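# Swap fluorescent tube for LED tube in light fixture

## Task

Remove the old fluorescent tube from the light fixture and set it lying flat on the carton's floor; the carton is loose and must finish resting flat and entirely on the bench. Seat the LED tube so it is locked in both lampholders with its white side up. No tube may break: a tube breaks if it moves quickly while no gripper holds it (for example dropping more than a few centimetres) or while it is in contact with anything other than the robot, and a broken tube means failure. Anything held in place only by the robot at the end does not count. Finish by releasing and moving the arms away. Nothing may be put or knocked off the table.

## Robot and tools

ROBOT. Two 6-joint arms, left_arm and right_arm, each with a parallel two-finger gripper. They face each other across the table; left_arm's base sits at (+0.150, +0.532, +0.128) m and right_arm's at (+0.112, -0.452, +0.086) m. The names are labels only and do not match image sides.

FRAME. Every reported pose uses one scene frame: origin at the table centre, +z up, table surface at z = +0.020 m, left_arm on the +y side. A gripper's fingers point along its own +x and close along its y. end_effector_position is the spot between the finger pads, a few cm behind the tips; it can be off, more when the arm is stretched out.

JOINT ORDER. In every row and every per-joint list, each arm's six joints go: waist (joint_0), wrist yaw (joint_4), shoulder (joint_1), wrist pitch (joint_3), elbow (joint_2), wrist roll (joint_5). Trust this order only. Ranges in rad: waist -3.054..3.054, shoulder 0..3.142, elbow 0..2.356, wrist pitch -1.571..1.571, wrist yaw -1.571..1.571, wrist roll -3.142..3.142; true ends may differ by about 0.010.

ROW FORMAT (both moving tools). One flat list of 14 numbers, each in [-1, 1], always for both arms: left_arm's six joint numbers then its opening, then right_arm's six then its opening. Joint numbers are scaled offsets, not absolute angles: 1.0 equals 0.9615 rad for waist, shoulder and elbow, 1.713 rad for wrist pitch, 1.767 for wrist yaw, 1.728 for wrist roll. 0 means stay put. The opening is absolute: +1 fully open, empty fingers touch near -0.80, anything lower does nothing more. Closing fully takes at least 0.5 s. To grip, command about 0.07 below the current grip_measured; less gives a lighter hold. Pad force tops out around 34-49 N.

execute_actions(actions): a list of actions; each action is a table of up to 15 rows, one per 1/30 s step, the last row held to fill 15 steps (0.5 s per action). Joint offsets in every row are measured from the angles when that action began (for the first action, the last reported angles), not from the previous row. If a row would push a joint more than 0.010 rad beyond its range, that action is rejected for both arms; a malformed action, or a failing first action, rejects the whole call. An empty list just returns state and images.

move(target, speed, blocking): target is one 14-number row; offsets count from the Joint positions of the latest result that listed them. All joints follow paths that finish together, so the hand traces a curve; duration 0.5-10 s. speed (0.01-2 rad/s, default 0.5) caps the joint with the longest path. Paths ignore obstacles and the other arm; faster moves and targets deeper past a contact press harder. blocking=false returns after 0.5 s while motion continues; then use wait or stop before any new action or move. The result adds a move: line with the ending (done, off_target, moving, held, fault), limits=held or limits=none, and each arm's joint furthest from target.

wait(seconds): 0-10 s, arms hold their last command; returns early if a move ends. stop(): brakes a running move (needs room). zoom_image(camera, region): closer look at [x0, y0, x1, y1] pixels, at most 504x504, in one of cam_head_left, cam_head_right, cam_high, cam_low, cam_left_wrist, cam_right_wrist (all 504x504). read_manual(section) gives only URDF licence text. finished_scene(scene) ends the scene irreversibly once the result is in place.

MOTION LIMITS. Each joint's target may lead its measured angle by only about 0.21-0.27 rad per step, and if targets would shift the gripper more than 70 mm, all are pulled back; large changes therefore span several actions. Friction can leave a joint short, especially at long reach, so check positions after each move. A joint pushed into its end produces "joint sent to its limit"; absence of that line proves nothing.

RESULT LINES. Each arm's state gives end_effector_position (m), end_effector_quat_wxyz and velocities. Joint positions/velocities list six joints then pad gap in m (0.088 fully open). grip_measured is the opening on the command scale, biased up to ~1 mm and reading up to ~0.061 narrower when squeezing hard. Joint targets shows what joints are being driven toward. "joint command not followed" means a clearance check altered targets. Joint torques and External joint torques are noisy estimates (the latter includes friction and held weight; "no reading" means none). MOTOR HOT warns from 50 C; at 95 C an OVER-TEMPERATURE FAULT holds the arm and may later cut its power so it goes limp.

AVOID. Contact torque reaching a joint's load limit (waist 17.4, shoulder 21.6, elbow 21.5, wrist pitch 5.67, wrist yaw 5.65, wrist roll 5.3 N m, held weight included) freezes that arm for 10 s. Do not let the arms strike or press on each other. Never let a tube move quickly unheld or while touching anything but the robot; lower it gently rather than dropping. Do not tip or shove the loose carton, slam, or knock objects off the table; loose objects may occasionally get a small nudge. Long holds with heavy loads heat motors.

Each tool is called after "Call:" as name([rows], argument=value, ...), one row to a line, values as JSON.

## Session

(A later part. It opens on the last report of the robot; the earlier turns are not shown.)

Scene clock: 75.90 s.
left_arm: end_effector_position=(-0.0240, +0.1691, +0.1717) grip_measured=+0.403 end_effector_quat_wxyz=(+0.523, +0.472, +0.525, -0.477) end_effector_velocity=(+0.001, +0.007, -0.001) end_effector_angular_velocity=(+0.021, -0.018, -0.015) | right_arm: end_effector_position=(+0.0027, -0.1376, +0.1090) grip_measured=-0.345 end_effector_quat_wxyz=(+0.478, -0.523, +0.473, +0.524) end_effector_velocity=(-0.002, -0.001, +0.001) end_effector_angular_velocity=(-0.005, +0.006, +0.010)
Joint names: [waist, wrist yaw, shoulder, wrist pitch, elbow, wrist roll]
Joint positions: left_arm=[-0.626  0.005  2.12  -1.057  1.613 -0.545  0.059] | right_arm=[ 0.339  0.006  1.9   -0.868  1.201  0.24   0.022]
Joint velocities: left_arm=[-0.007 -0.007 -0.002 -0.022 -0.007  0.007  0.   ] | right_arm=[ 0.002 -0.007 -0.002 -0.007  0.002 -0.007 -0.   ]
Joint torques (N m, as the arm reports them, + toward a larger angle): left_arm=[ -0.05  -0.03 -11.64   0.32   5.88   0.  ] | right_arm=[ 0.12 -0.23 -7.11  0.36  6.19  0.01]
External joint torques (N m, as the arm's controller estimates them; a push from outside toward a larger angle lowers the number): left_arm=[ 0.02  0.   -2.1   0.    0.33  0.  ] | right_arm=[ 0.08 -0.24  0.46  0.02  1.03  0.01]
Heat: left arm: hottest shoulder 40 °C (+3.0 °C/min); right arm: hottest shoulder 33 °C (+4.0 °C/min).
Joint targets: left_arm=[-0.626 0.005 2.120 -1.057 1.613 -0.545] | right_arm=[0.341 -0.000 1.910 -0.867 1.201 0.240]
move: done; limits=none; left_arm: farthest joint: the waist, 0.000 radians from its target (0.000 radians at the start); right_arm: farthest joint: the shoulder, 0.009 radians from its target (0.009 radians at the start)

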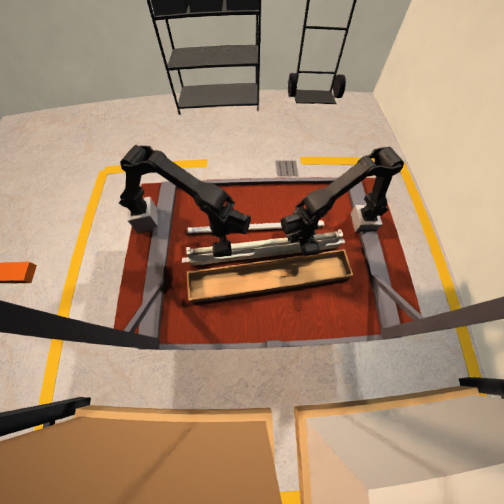

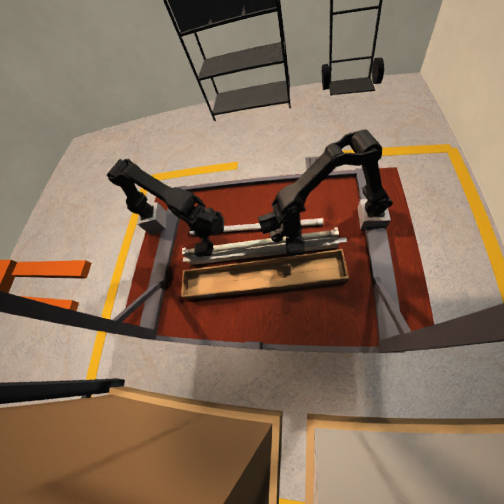

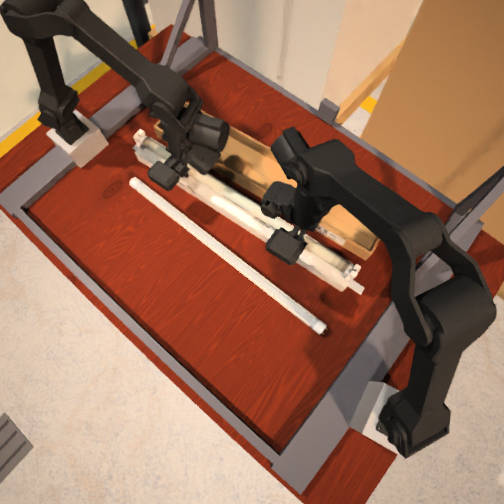

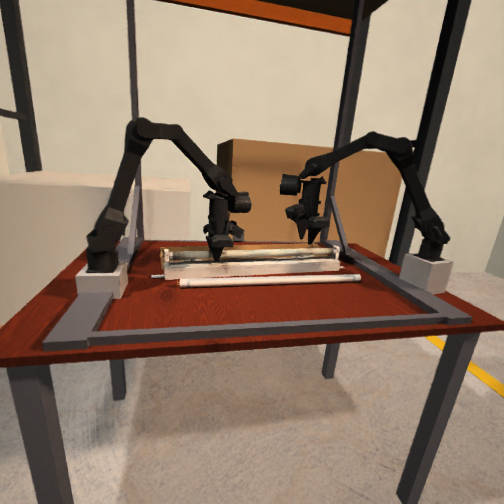

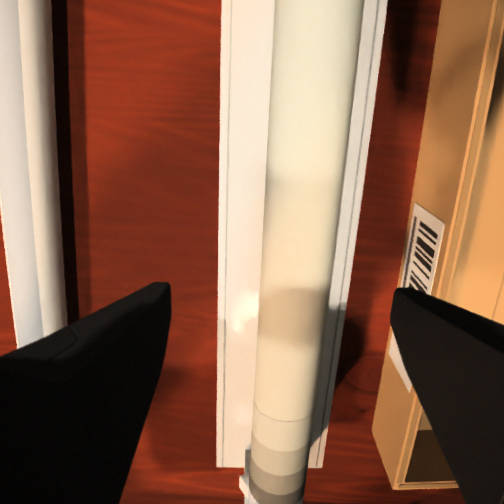

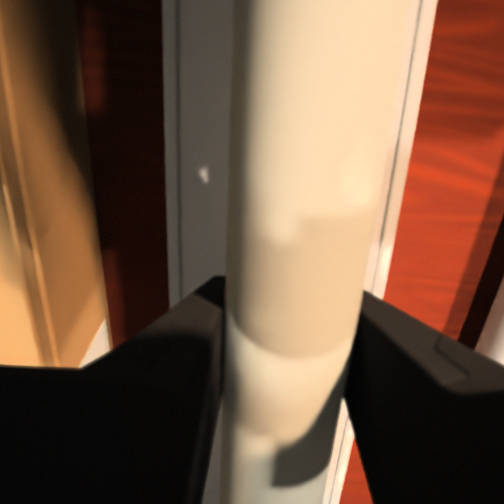

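Call:
move(target=[0,0,0,0,0,0,0.4,-0.215,-0.226,-0.012,0.051,-0.09,-0.117,-0.5], speed=0.28)

Call:
move(target=[0,0,0,0,0,0,0.4,-0.176,-0.222,0.132,-0.01,-0.008,-0.127,-0.5], speed=0.28)

Call:
move(target=[0,0,0,0,0,0,0.4,0,0,0,0,0,0,0.05])

Scene clock: 82.53 s.
left_arm: end_effector_position=(-0.0240, +0.1691, +0.1717) grip_measured=+0.403 end_effector_quat_wxyz=(+0.523, +0.472, +0.525, -0.477) end_effector_velocity=(+0.003, +0.001, +0.000) end_effector_angular_velocity=(+0.004, -0.010, +0.039) | right_arm: end_effector_position=(+0.0093, -0.1365, +0.1071) grip_measured=-0.345 end_effector_quat_wxyz=(+0.363, -0.419, +0.565, +0.611) end_effector_velocity=(-0.002, +0.001, +0.002) end_effector_angular_velocity=(+0.007, +0.023, +0.005)
Joint names: [waist, wrist yaw, shoulder, wrist pitch, elbow, wrist roll]
Joint positions: left_arm=[-0.626  0.005  2.12  -1.057  1.613 -0.545  0.059] | right_arm=[ 0.14  -0.396  1.889 -0.781  1.125  0.04   0.022]
Joint velocities: left_arm=[ 0.002 -0.007 -0.002 -0.007 -0.002 -0.037  0.   ] | right_arm=[-0.002 -0.022 -0.002  0.007 -0.002 -0.007 -0.   ]
Joint torques (N m, as the arm reports them, + toward a larger angle): left_arm=[ -0.04  -0.03 -11.64   0.31   5.87   0.  ] | right_arm=[-0.58 -0.17 -8.1   0.42  4.81 -0.13]
External joint torques (N m, as the arm's controller estimates them; a push from outside toward a larger angle lowers the number): left_arm=[-0.11  0.02 -2.   -0.02  0.24  0.  ] | right_arm=[-0.63  0.11 -0.74  0.04 -0.22 -0.11]
Heat: left arm: hottest shoulder 41 °C (+3.0 °C/min); right arm: hottest shoulder 33 °C (+4.0 °C/min).
Joint targets: left_arm=[-0.626 0.005 2.120 -1.057 1.613 -0.545] | right_arm=[0.132 -0.394 1.889 -0.780 1.115 0.037]
move: off_target (right_arm); limits=none; left_arm: farthest joint: the waist, 0.000 radians from its target (0.000 radians at the start); right_arm: farthest joint: the elbow, 0.011 radians from its target (0.087 radians at the start)

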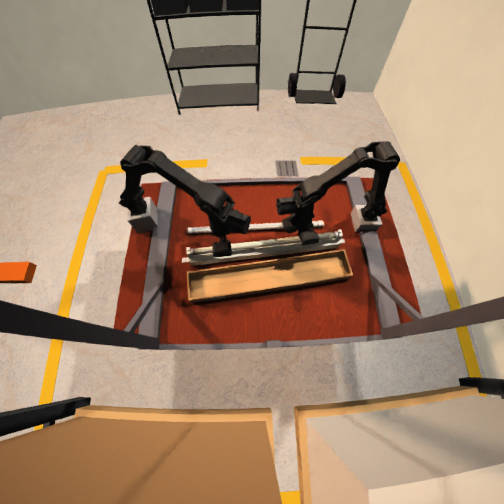

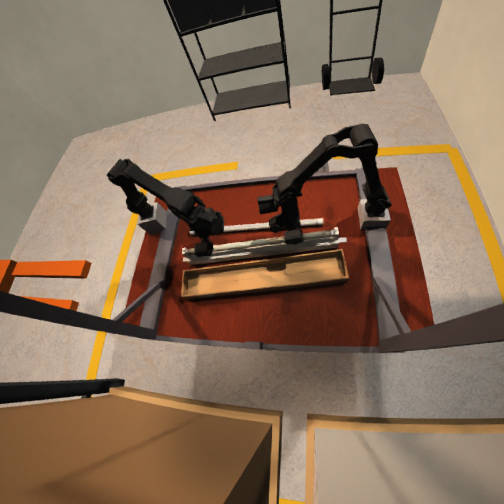

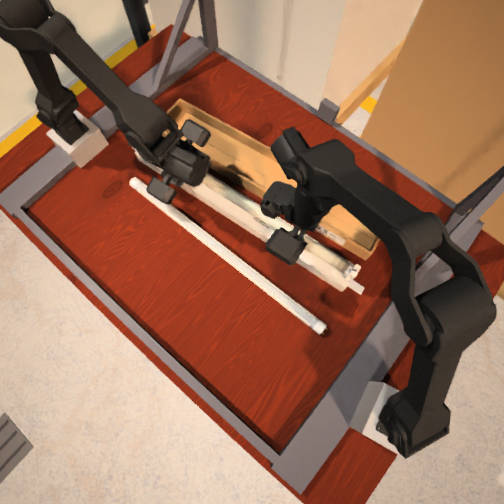

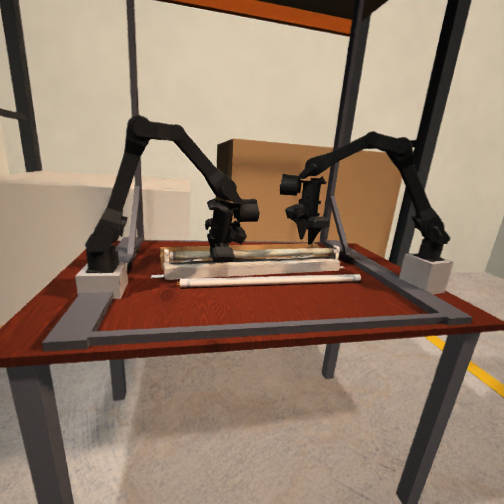

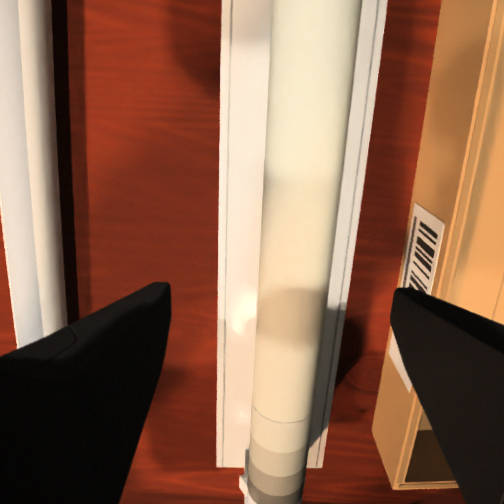

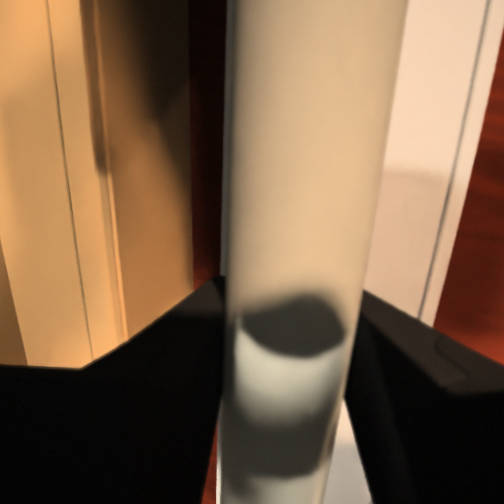

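Scene clock: 84.50 s.
left_arm: end_effector_position=(-0.0240, +0.1691, +0.1717) grip_measured=+0.403 end_effector_quat_wxyz=(+0.523, +0.472, +0.525, -0.477) end_effector_velocity=(+0.002, -0.000, +0.003) end_effector_angular_velocity=(-0.005, -0.005, +0.024) | right_arm: end_effector_position=(+0.0136, -0.1356, +0.1040) grip_measured=-0.345 end_effector_quat_wxyz=(+0.238, -0.300, +0.634, +0.672) end_effector_velocity=(-0.002, -0.004, +0.003) end_effector_angular_velocity=(-0.016, +0.023, +0.000)
Joint names: [waist, wrist yaw, shoulder, wrist pitch, elbow, wrist roll]
Joint positions: left_arm=[-0.626  0.005  2.12  -1.057  1.613 -0.545  0.059] | right_arm=[-0.023 -0.782  2.004 -0.799  1.122 -0.179  0.022]
Joint velocities: left_arm=[ 0.002 -0.007 -0.007 -0.007  0.002 -0.022 -0.   ] | right_arm=[-0.002 -0.022 -0.002 -0.022 -0.002 -0.007 -0.   ]
Joint torques (N m, as the arm reports them, + toward a larger angle): left_arm=[ -0.04  -0.02 -11.65   0.31   5.87   0.  ] | right_arm=[-0.47 -0.82 -7.01  0.16  4.94 -0.06]
External joint torques (N m, as the arm's controller estimates them; a push from outside toward a larger angle lowers the number): left_arm=[-0.08  0.02 -1.98 -0.02  0.23  0.  ] | right_arm=[-0.48 -0.32  0.64  0.02  0.48 -0.02]
Heat: left arm: hottest shoulder 41 °C (+3.0 °C/min); right arm: hottest shoulder 33 °C (+3.0 °C/min).
Joint targets: left_arm=[-0.626 0.005 2.120 -1.057 1.613 -0.545] | right_arm=[-0.029 -0.788 2.016 -0.798 1.117 -0.179]
move: off_target (right_arm); limits=none; left_arm: farthest joint: the waist, 0.000 radians from its target (0.000 radians at the start); right_arm: farthest joint: the shoulder, 0.012 radians from its target (0.127 radians at the start)

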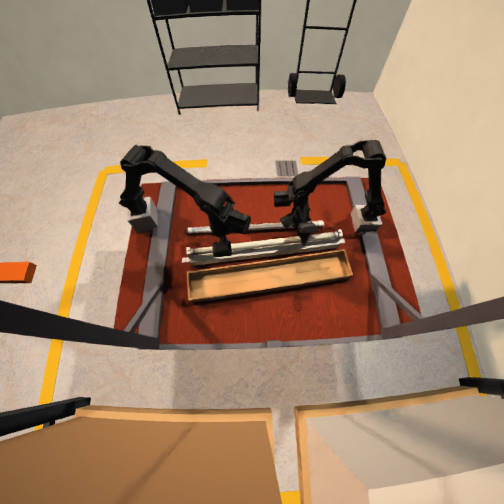

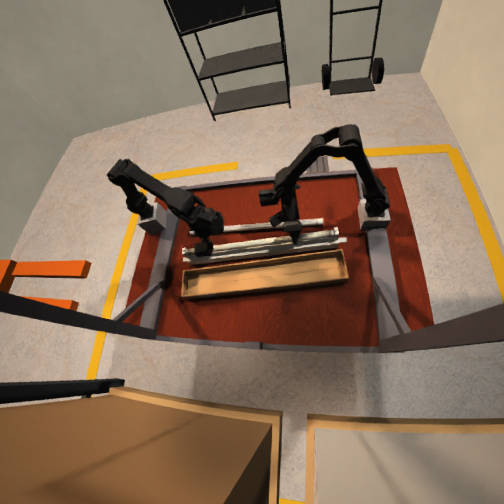

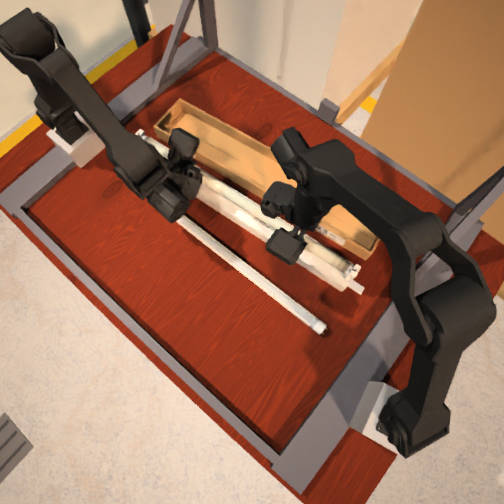

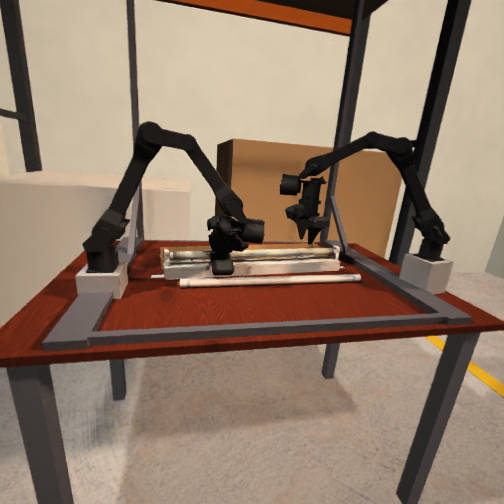

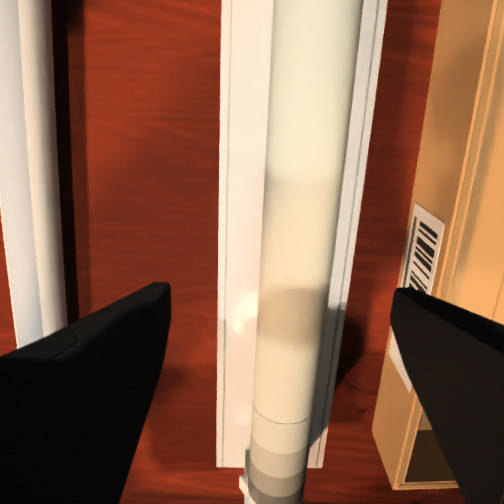

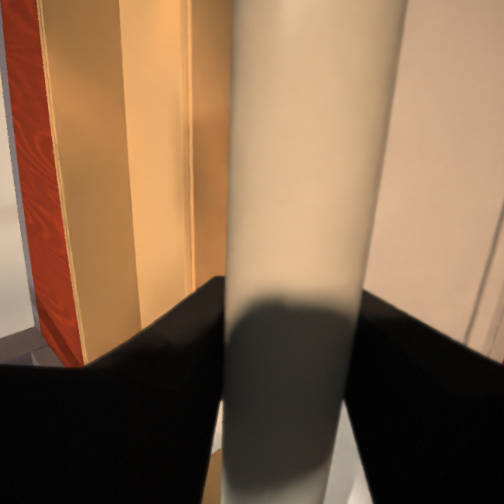

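Scene clock: 85.17 s.
left_arm: end_effector_position=(-0.0240, +0.1691, +0.1717) grip_measured=+0.403 end_effector_quat_wxyz=(+0.523, +0.472, +0.525, -0.477) end_effector_velocity=(+0.001, +0.002, -0.002) end_effector_angular_velocity=(+0.008, -0.012, -0.010) | right_arm: end_effector_position=(+0.0128, -0.1356, +0.1048) grip_measured=+0.045 end_effector_quat_wxyz=(+0.236, -0.298, +0.635, +0.673) end_effector_velocity=(-0.000, -0.002, +0.001) end_effector_angular_velocity=(-0.002, +0.008, +0.002)
Joint names: [waist, wrist yaw, shoulder, wrist pitch, elbow, wrist roll]
Joint positions: left_arm=[-0.626  0.005  2.12  -1.057  1.613 -0.545  0.059] | right_arm=[-0.023 -0.789  2.004 -0.8    1.122 -0.179  0.041]
Joint velocities: left_arm=[-0.002 -0.007  0.002 -0.007 -0.002  0.007 -0.   ] | right_arm=[-0.002 -0.007 -0.002 -0.007 -0.002 -0.007  0.001]
Joint torques (N m, as the arm reports them, + toward a larger angle): left_arm=[ -0.04  -0.02 -11.64   0.31   5.87   0.  ] | right_arm=[ 0.09 -0.22 -8.16  0.23  5.47 -0.06]
External joint torques (N m, as the arm's controller estimates them; a push from outside toward a larger angle lowers the number): left_arm=[-0.02  0.01 -2.06 -0.02  0.27  0.  ] | right_arm=[ 0.06  0.27 -0.6   0.09  1.07 -0.02]
Heat: left arm: hottest shoulder 41 °C (+3.0 °C/min); right arm: hottest shoulder 33 °C (+3.0 °C/min).
Joint targets: left_arm=[-0.626 0.005 2.120 -1.057 1.613 -0.545] | right_arm=[-0.023 -0.782 2.004 -0.798 1.122 -0.179]
move: done; limits=none; left_arm: farthest joint: the waist, 0.000 radians from its target (0.000 radians at the start); right_arm: farthest joint: the wrist yaw, 0.007 radians from its target (0.000 radians at the start)

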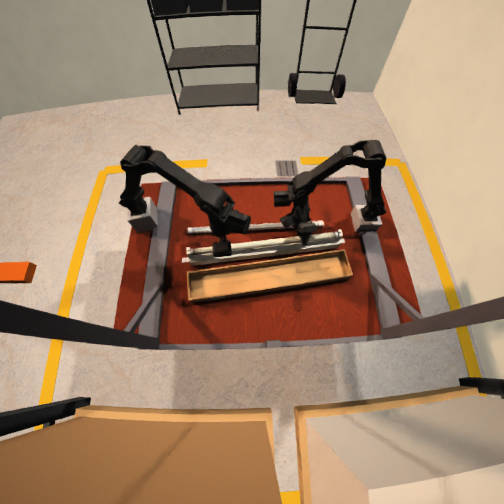

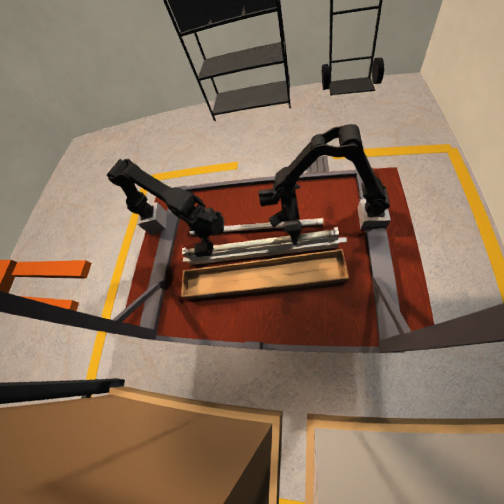

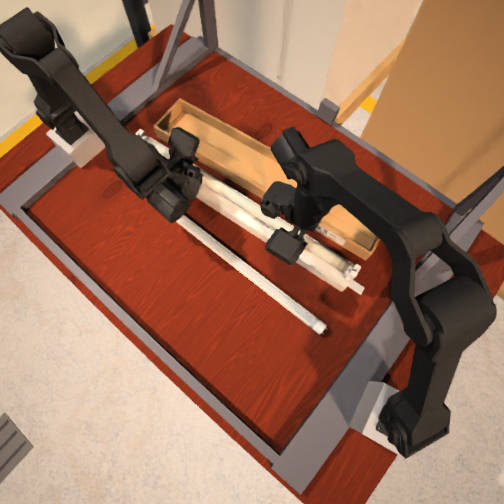

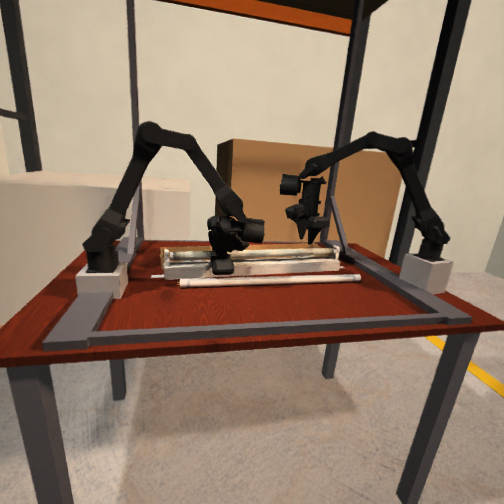

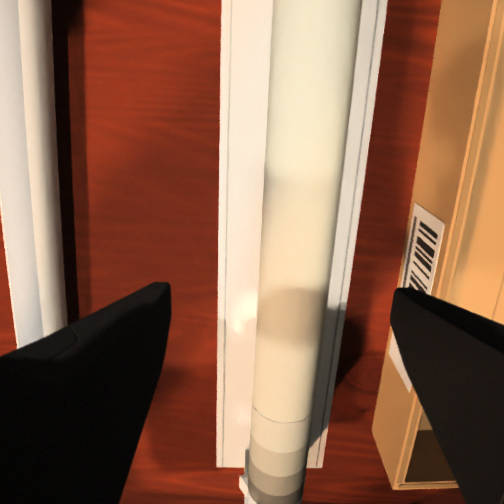

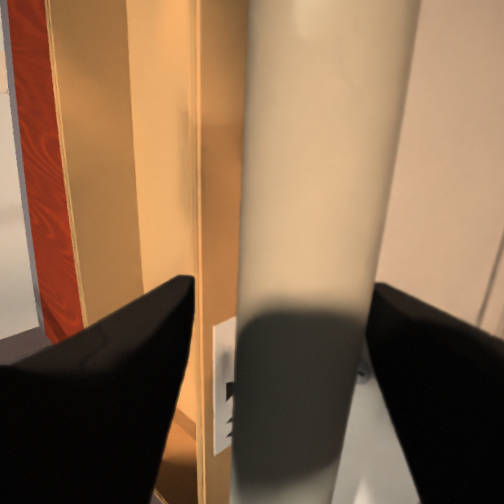

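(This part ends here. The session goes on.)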